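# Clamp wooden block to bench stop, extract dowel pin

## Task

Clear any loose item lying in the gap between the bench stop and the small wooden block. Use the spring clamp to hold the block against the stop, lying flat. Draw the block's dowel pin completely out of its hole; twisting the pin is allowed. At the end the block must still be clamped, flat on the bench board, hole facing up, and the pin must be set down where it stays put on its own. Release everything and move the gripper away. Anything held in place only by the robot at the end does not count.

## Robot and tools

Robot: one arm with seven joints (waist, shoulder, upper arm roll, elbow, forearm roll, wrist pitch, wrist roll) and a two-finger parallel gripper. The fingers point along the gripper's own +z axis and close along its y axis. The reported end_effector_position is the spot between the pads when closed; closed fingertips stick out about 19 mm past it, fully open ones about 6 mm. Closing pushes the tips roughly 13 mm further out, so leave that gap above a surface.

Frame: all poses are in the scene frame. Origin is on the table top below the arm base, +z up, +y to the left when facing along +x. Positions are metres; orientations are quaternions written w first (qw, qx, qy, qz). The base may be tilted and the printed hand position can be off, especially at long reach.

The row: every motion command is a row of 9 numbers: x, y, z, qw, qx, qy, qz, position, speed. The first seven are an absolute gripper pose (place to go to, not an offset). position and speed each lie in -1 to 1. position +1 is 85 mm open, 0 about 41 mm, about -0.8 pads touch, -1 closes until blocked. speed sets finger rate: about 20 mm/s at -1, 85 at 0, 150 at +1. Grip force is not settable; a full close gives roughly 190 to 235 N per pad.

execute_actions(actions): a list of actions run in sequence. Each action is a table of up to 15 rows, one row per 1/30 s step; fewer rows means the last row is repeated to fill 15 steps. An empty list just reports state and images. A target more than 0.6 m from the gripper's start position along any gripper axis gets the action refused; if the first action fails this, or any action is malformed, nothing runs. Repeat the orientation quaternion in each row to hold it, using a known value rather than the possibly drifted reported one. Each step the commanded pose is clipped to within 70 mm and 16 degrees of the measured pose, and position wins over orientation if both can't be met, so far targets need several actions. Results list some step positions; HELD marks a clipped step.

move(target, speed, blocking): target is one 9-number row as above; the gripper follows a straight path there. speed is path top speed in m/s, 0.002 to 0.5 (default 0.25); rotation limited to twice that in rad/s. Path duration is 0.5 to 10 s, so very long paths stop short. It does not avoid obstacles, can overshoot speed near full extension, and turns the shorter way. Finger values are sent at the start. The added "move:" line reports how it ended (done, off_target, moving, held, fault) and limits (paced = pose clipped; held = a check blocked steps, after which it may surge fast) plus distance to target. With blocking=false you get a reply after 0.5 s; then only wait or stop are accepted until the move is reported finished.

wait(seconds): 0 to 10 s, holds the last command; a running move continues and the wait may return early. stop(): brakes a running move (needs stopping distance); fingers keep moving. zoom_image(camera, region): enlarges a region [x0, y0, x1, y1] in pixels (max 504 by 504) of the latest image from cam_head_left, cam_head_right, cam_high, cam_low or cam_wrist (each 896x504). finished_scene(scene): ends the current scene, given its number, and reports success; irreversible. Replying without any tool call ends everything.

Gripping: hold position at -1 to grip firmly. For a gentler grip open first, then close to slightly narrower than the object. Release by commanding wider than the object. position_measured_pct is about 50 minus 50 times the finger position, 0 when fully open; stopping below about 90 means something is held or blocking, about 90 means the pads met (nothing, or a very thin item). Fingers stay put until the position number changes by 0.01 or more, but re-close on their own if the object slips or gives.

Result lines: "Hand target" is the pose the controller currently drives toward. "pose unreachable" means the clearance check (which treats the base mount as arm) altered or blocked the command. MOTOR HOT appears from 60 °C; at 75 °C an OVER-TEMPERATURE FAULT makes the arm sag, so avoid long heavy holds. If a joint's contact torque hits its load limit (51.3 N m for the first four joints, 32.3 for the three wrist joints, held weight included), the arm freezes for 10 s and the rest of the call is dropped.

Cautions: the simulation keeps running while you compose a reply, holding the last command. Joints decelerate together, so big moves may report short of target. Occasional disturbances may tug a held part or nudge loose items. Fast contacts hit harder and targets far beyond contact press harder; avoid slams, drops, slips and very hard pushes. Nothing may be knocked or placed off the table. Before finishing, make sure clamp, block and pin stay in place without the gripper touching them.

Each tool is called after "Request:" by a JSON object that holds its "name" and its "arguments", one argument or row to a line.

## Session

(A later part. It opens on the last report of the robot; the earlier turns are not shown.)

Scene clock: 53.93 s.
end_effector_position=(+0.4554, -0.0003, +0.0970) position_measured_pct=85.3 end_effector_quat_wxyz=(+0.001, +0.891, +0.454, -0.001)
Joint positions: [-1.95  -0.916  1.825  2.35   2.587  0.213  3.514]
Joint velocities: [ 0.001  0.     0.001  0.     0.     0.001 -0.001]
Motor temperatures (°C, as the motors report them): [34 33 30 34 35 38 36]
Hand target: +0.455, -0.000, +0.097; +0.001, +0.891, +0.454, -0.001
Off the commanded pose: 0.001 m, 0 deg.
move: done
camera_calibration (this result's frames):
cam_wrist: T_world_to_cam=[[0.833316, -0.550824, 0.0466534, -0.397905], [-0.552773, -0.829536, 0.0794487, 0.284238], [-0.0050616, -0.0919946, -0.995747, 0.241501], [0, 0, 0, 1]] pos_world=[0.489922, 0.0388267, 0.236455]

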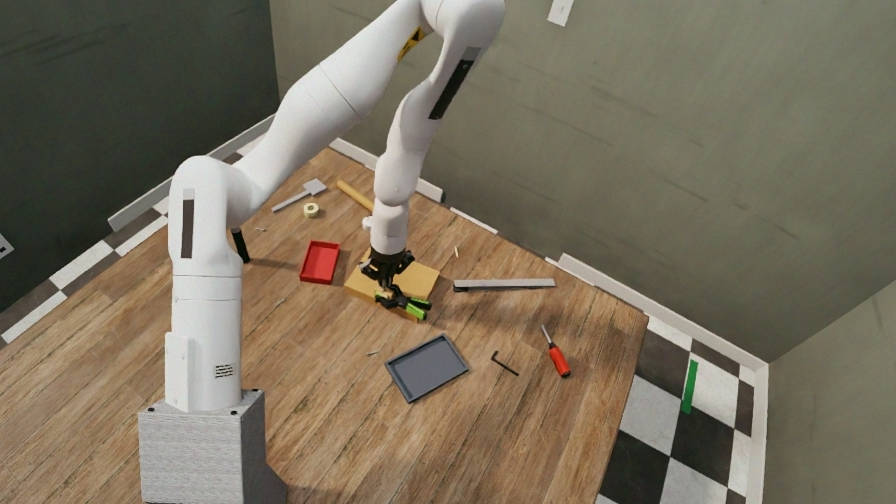

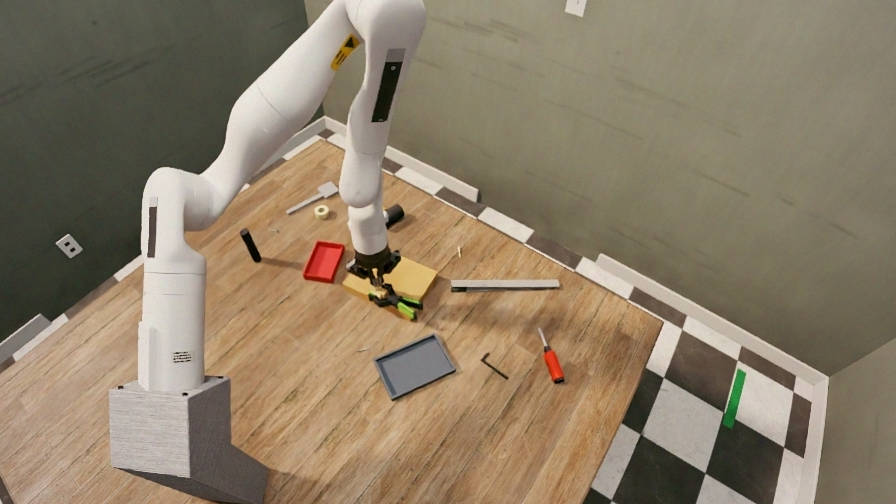

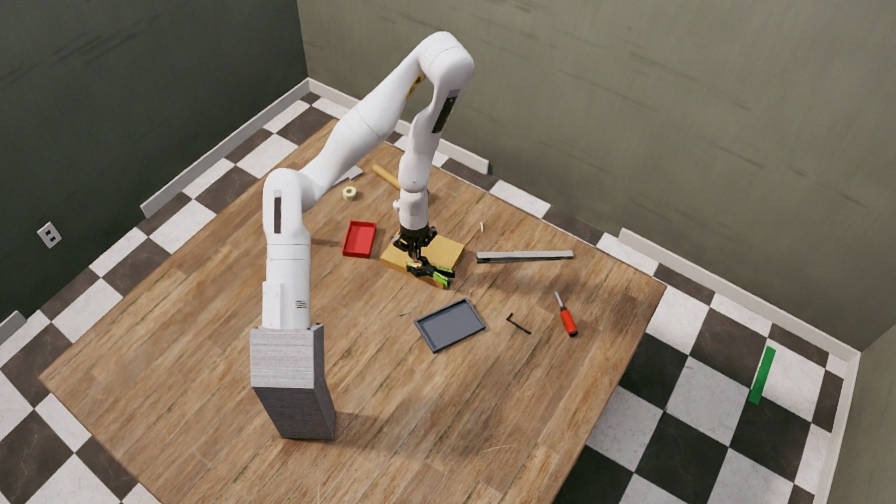

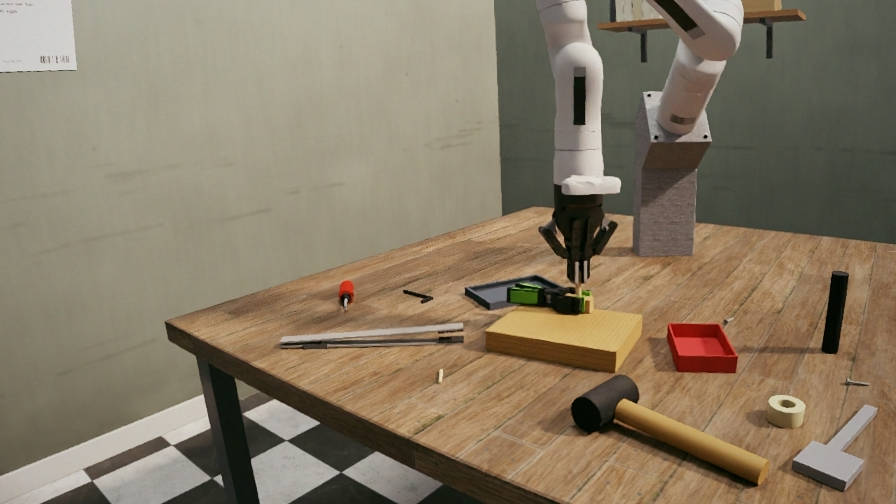

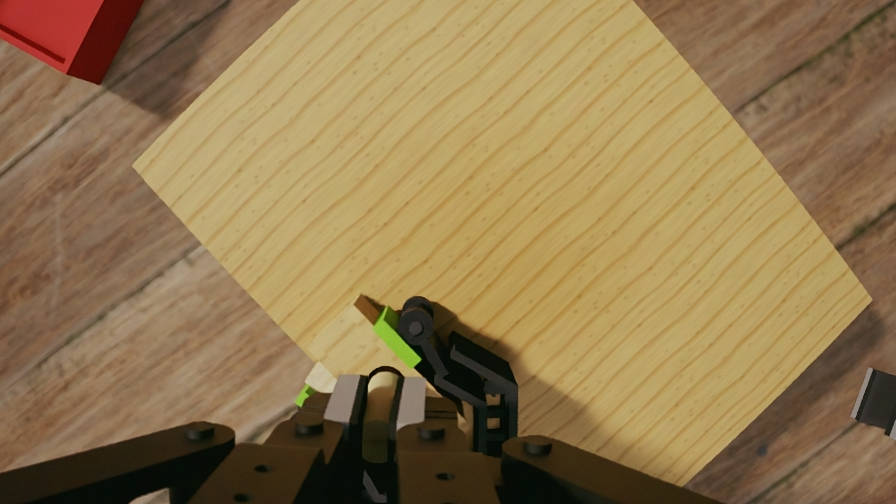

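Request:
{"name": "move", "arguments": {
  "target": [0.4557,0.0004,0.115,0,0.809,0.5878,0,-1,-0.5],
  "speed": 0.15
}}

Request:
{"name": "zoom_image", "arguments": {
  "camera": "cam_low",
  "region": [540, 250, 620, 325]
}}

Request:
{"name": "zoom_image", "arguments": {
  "camera": "cam_head_left",
  "region": [350, 260, 440, 330]
}}

Scene clock: 55.53 s.
end_effector_position=(+0.4558, +0.0006, +0.1150) position_measured_pct=85.3 end_effector_quat_wxyz=(-0.000, +0.809, +0.588, +0.000)
Joint positions: [-1.894 -0.861  1.819  2.364  2.735  0.15   3.669]
Joint velocities: [ 0.003  0.004  0.    -0.001  0.    -0.001  0.001]
Motor temperatures (°C, as the motors report them): [34 33 30 34 35 38 36]
Hand target: +0.456, +0.000, +0.115; -0.000, +0.809, +0.588, +0.000
Off the commanded pose: 0.000 m, 0 deg.
move: done
camera_calibration (this result's frames):
cam_wrist: T_world_to_cam=[[0.962769, -0.266289, 0.0465394, -0.457793], [-0.269226, -0.960049, 0.0763152, 0.154923], [0.0243582, -0.0860035, -0.995997, 0.246061], [0, 0, 0, 1]] pos_world=[0.476464, 0.047991, 0.254558]

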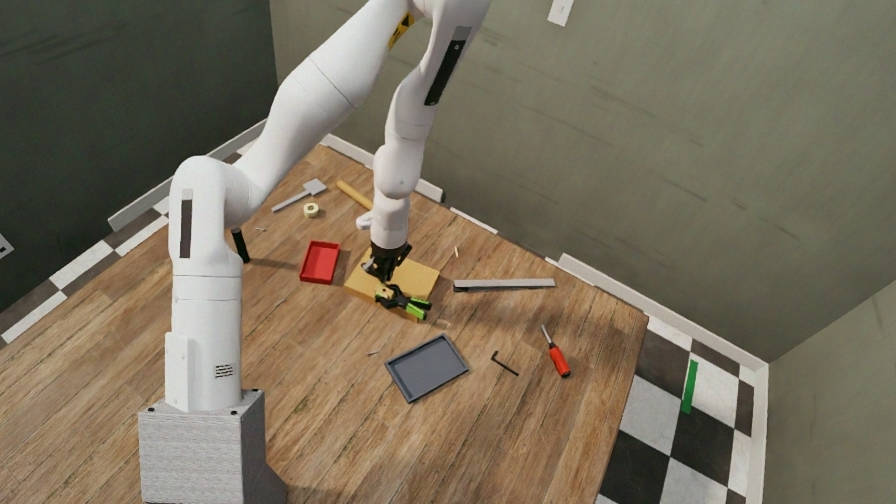

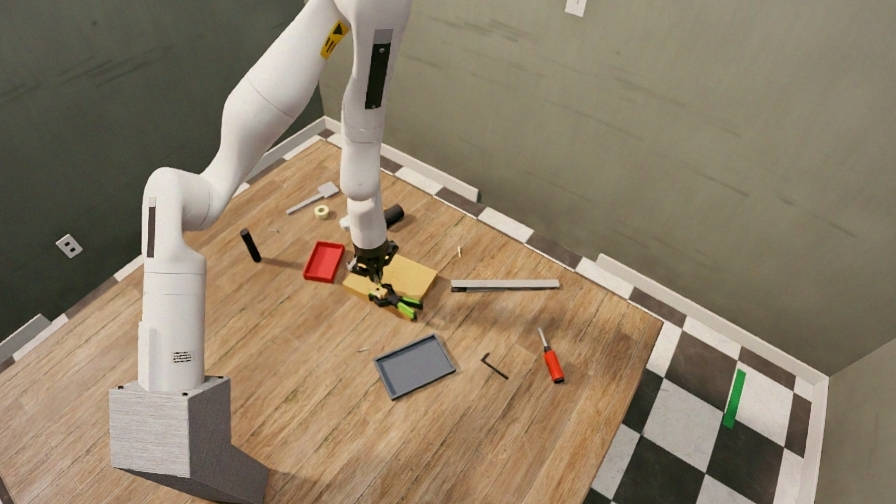

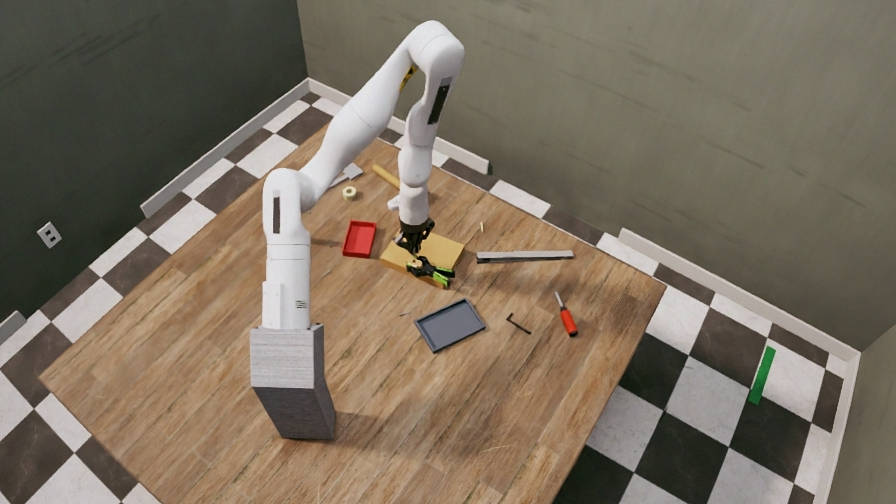

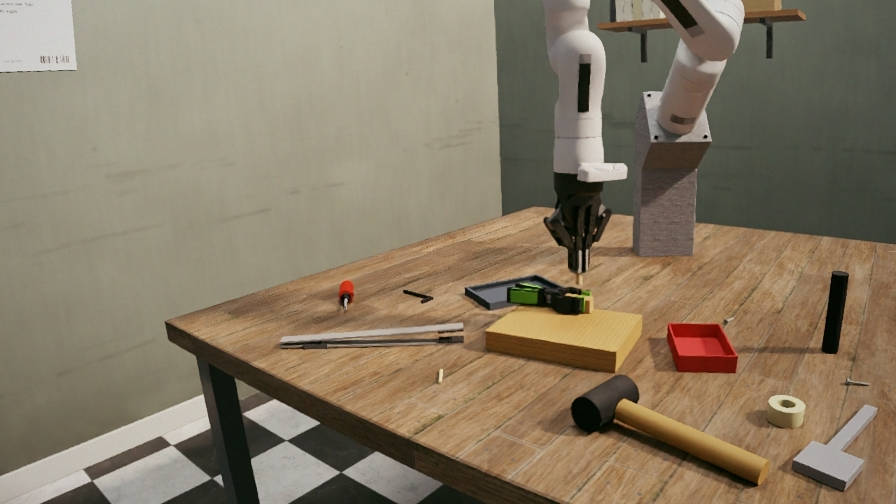

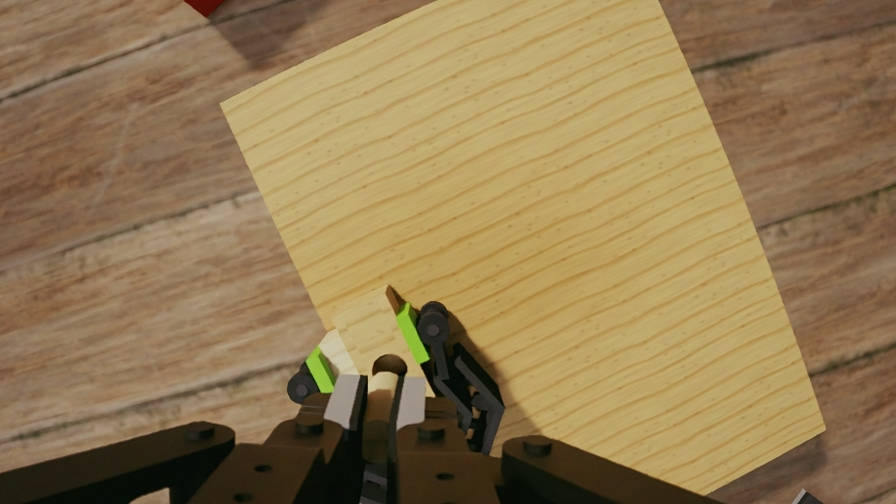

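Region (540, 250, 620, 325) of cam_low's 896x504 image, scaled by 6.300, with more detail than that image has; it fills the top 472 rows of this view, and the rest is white.

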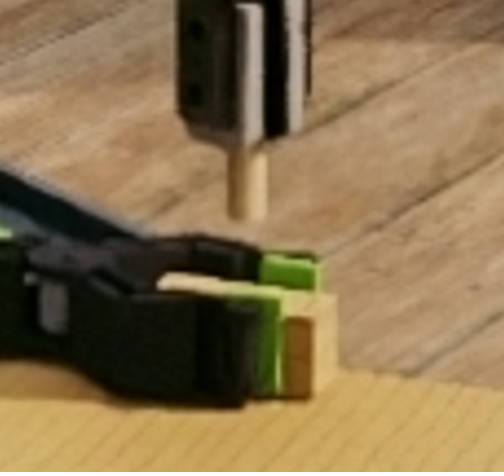

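Region (350, 260, 440, 330) of cam_head_left's 896x504 image, scaled by 5.600, with more detail than that image has.

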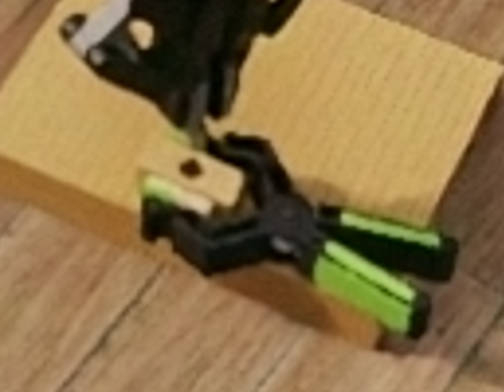

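Request:
{"name": "execute_actions", "arguments": {
  "actions": []
}}

Scene clock: 56.37 s.
end_effector_position=(+0.4559, +0.0005, +0.1151) position_measured_pct=85.3 end_effector_quat_wxyz=(-0.000, +0.809, +0.588, +0.000)
Joint positions: [-1.894 -0.86   1.819  2.364  2.735  0.15   3.669]
Joint velocities: [ 0.    -0.001  0.     0.001  0.    -0.001 -0.   ]
Motor temperatures (°C, as the motors report them): [34 33 30 34 35 38 36]
Hand target: +0.456, +0.000, +0.115; -0.000, +0.809, +0.588, +0.000
Off the commanded pose: 0.000 m, 0 deg.
camera_calibration (this result's frames):
cam_wrist: T_world_to_cam=[[0.962773, -0.26624, 0.0467459, -0.457901], [-0.269201, -0.960034, 0.0765838, 0.154772], [0.024488, -0.0863168, -0.995967, 0.246066], [0, 0, 0, 1]] pos_world=[0.476493, 0.0479147, 0.254626]

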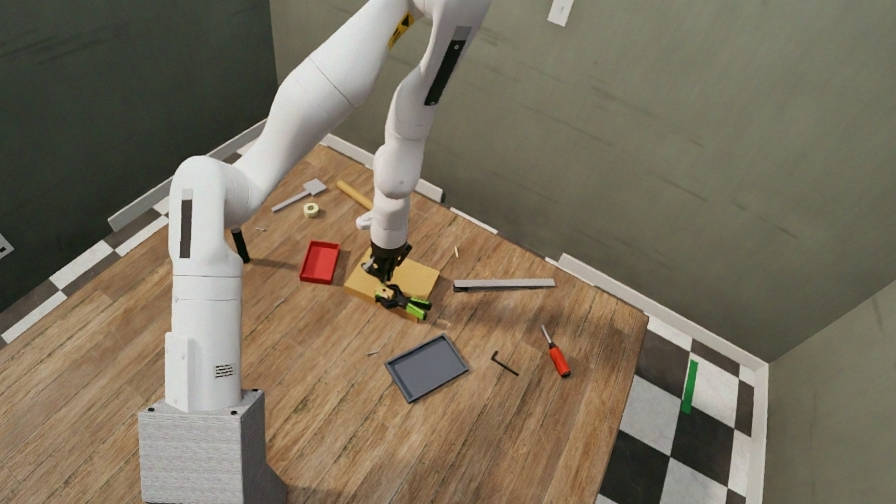

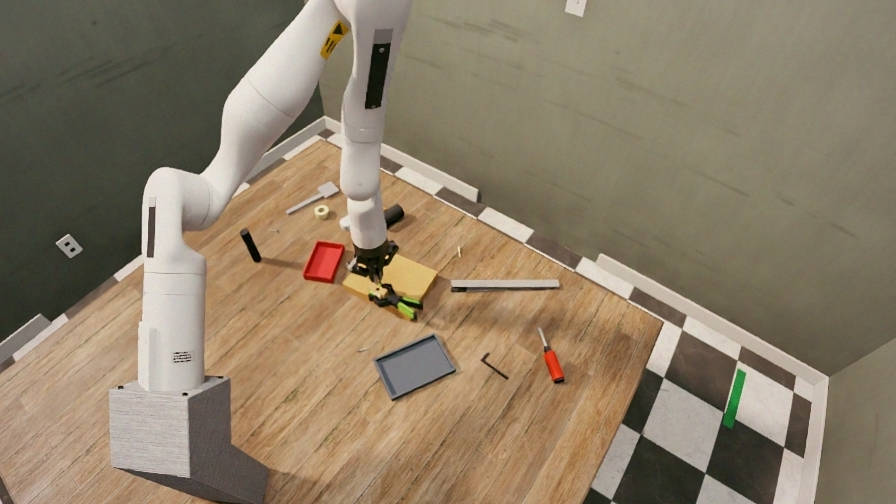

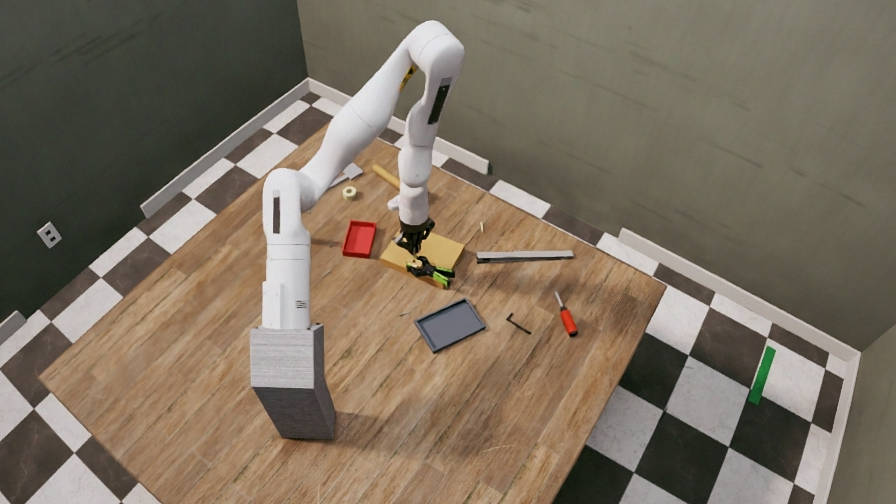

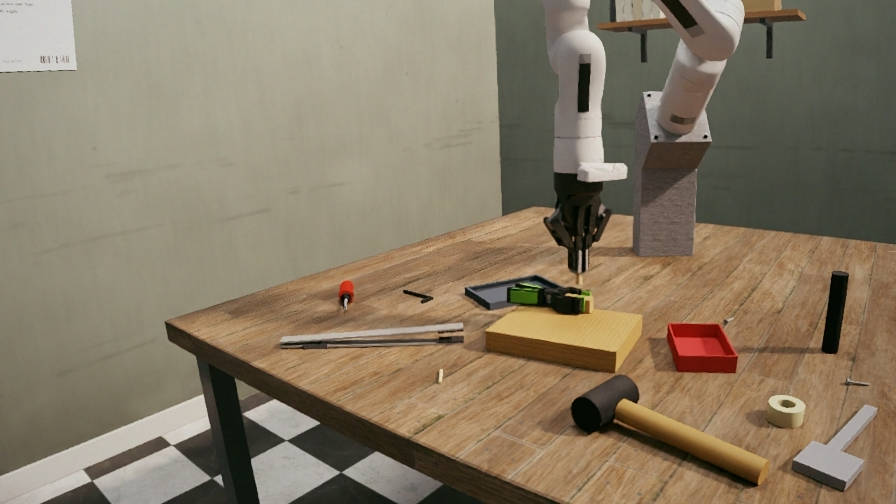

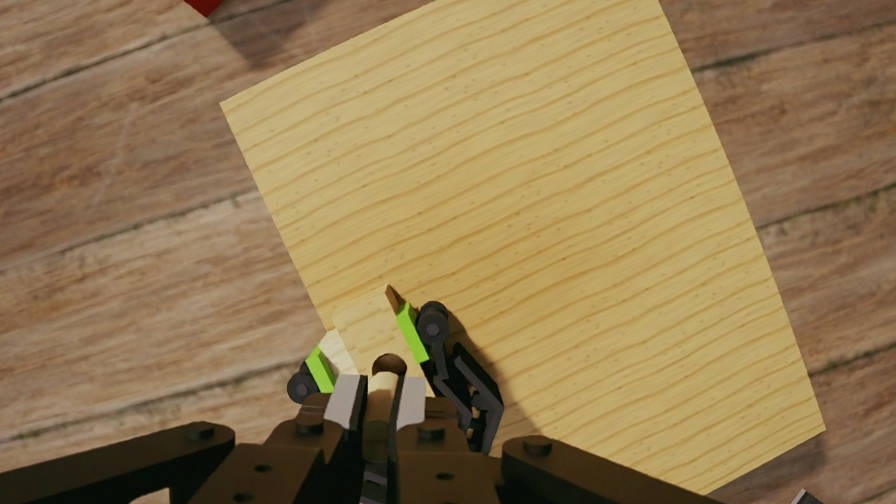

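Request:
{"name": "move", "arguments": {
  "target": [0.4573,-0.0117,0.095,0,0.809,0.5878,0,-1,0],
  "speed": 0.04
}}

Request:
{"name": "move", "arguments": {
  "target": [0.4573,-0.0117,0.087,0,0.809,0.5878,0,-1,0],
  "speed": 0.006
}}

Request:
{"name": "zoom_image", "arguments": {
  "camera": "cam_low",
  "region": [500,240,660,330]
}}

Scene clock: 57.50 s.
end_effector_position=(+0.4573, -0.0120, +0.0951) position_measured_pct=85.3 end_effector_quat_wxyz=(+0.000, +0.809, +0.588, -0.000)
Joint positions: [-1.953 -0.912  1.877  2.327  2.753  0.175  3.691]
Joint velocities: [-0.005 -0.005 -0.    -0.001  0.    -0.002 -0.   ]
Motor temperatures (°C, as the motors report them): [34 33 30 34 35 38 36]
Hand target: +0.457, -0.012, +0.095; +0.000, +0.809, +0.588, -0.000
Off the commanded pose: 0.000 m, 0 deg.
move: done
camera_calibration (this result's frames):
cam_wrist: T_world_to_cam=[[0.962744, -0.266343, 0.0467487, -0.461636], [-0.269334, -0.959899, 0.0778016, 0.144696], [0.0241521, -0.0874941, -0.995872, 0.225222], [0, 0, 0, 1]] pos_world=[0.477969, 0.0356452, 0.234615]

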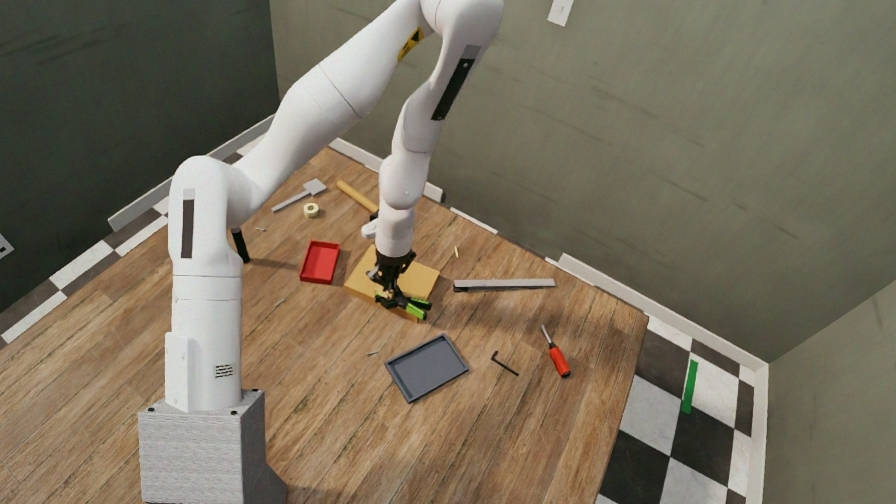

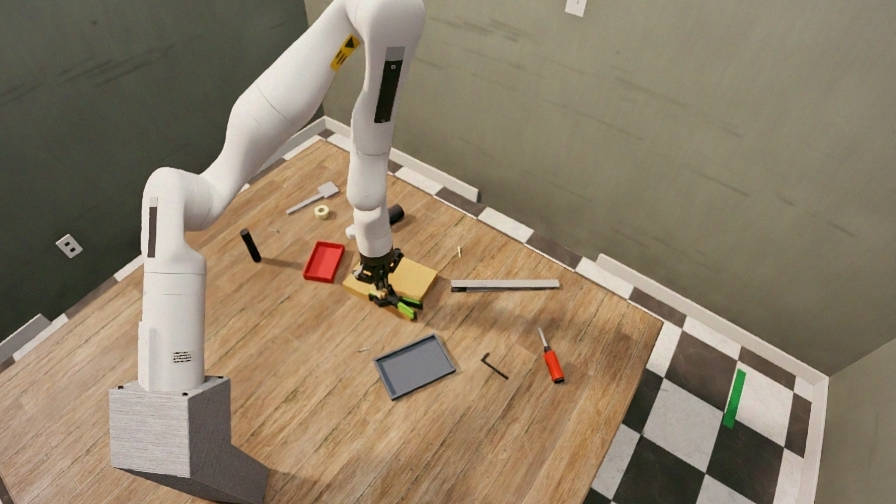

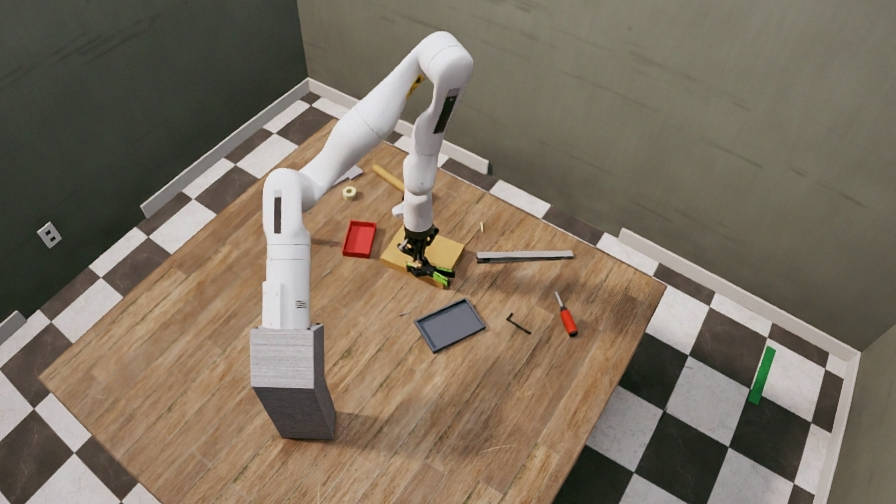

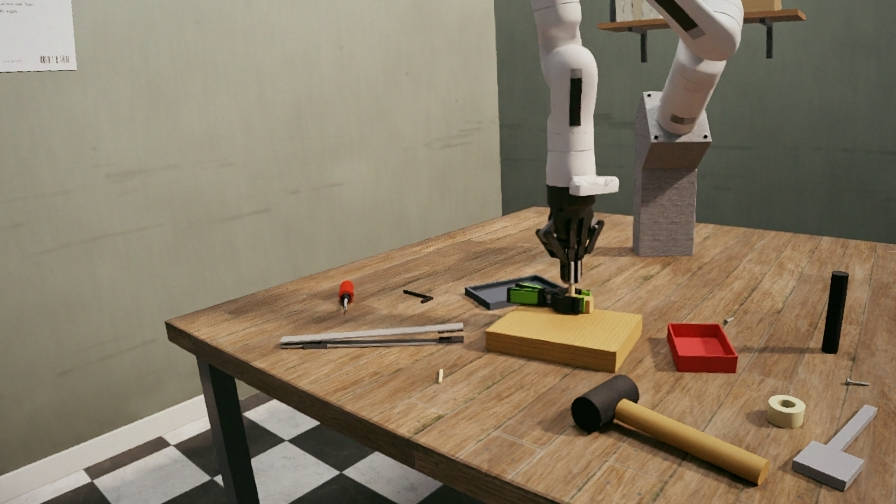

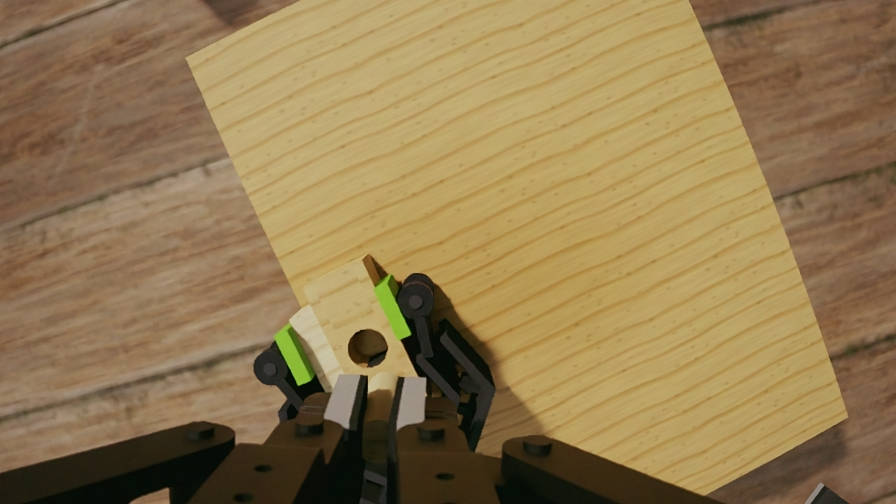

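Scene clock: 59.07 s.
end_effector_position=(+0.4569, -0.0123, +0.0918) position_measured_pct=85.3 end_effector_quat_wxyz=(+0.002, +0.808, +0.589, -0.001)
Joint positions: [-1.966 -0.917  1.883  2.327  2.756  0.19   3.691]
Joint velocities: [ 0.     0.002  0.     0.002  0.002  0.001 -0.003]
Motor temperatures (°C, as the motors report them): [34 33 30 34 35 38 36]
Hand target: +0.457, -0.012, +0.087; -0.000, +0.809, +0.588, -0.000
Off the commanded pose: 0.005 m, 0 deg.
move: off_target
camera_calibration (this result's frames):
cam_wrist: T_world_to_cam=[[0.963671, -0.262604, 0.048761, -0.461779], [-0.265853, -0.960647, 0.0804985, 0.142723], [0.0257028, -0.0905374, -0.995561, 0.221106], [0, 0, 0, 1]] pos_world=[0.477264, 0.03586, 0.231152]

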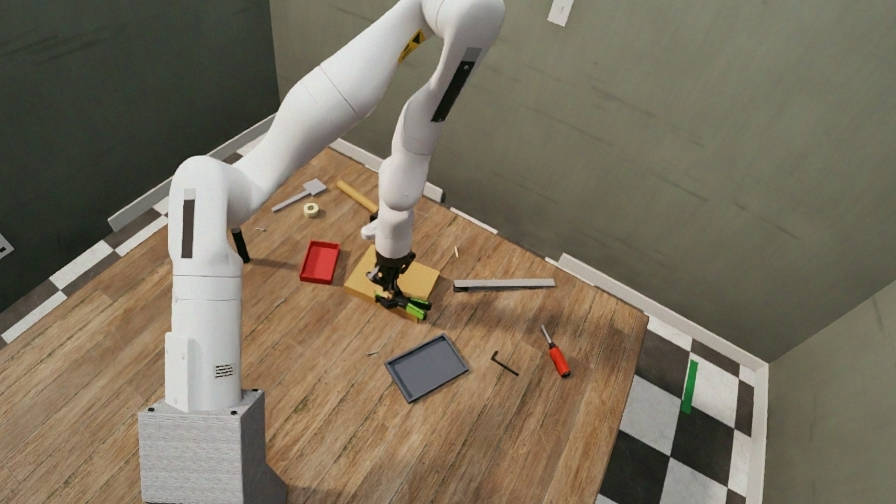

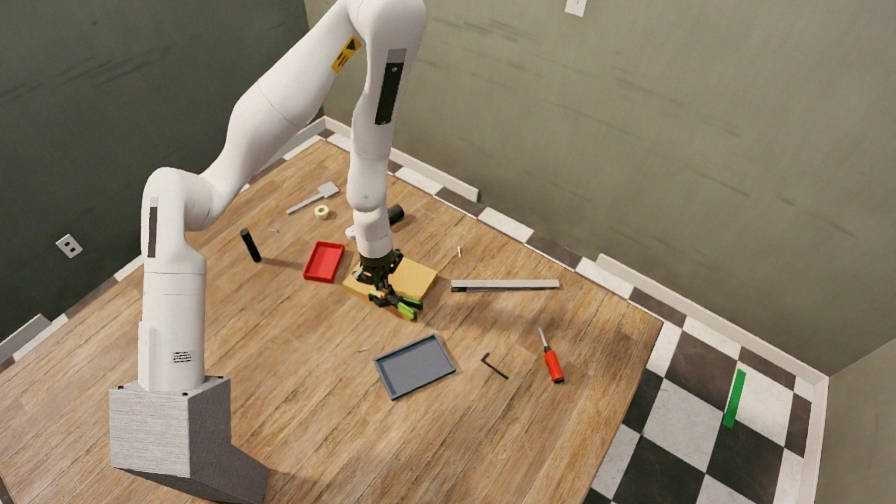

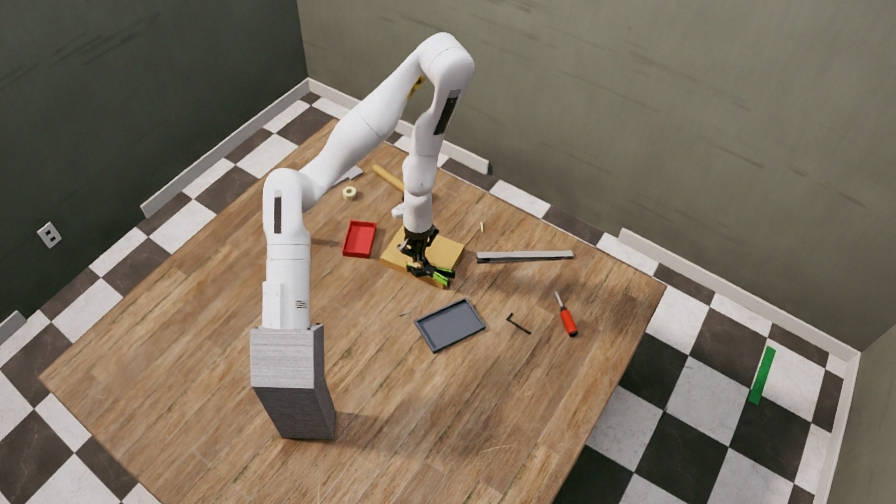

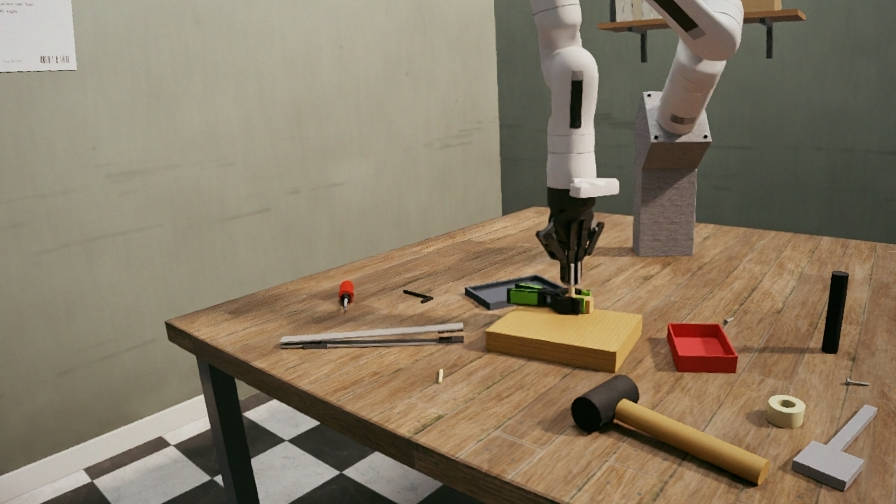

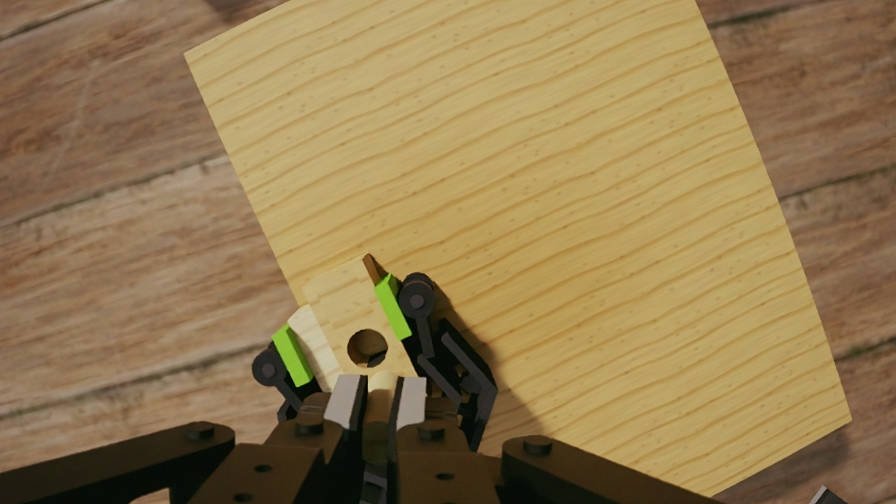

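Region (500, 240, 660, 330) of cam_low's 896x504 image, scaled by 3.150, with more detail than that image has; it fills the top 284 rows of this view, and the rest is white.

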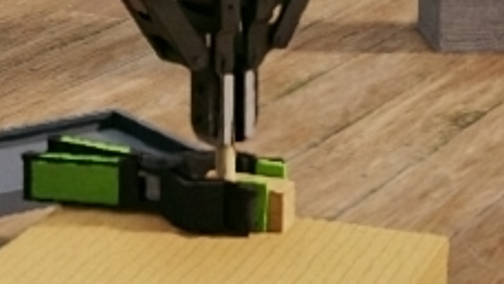

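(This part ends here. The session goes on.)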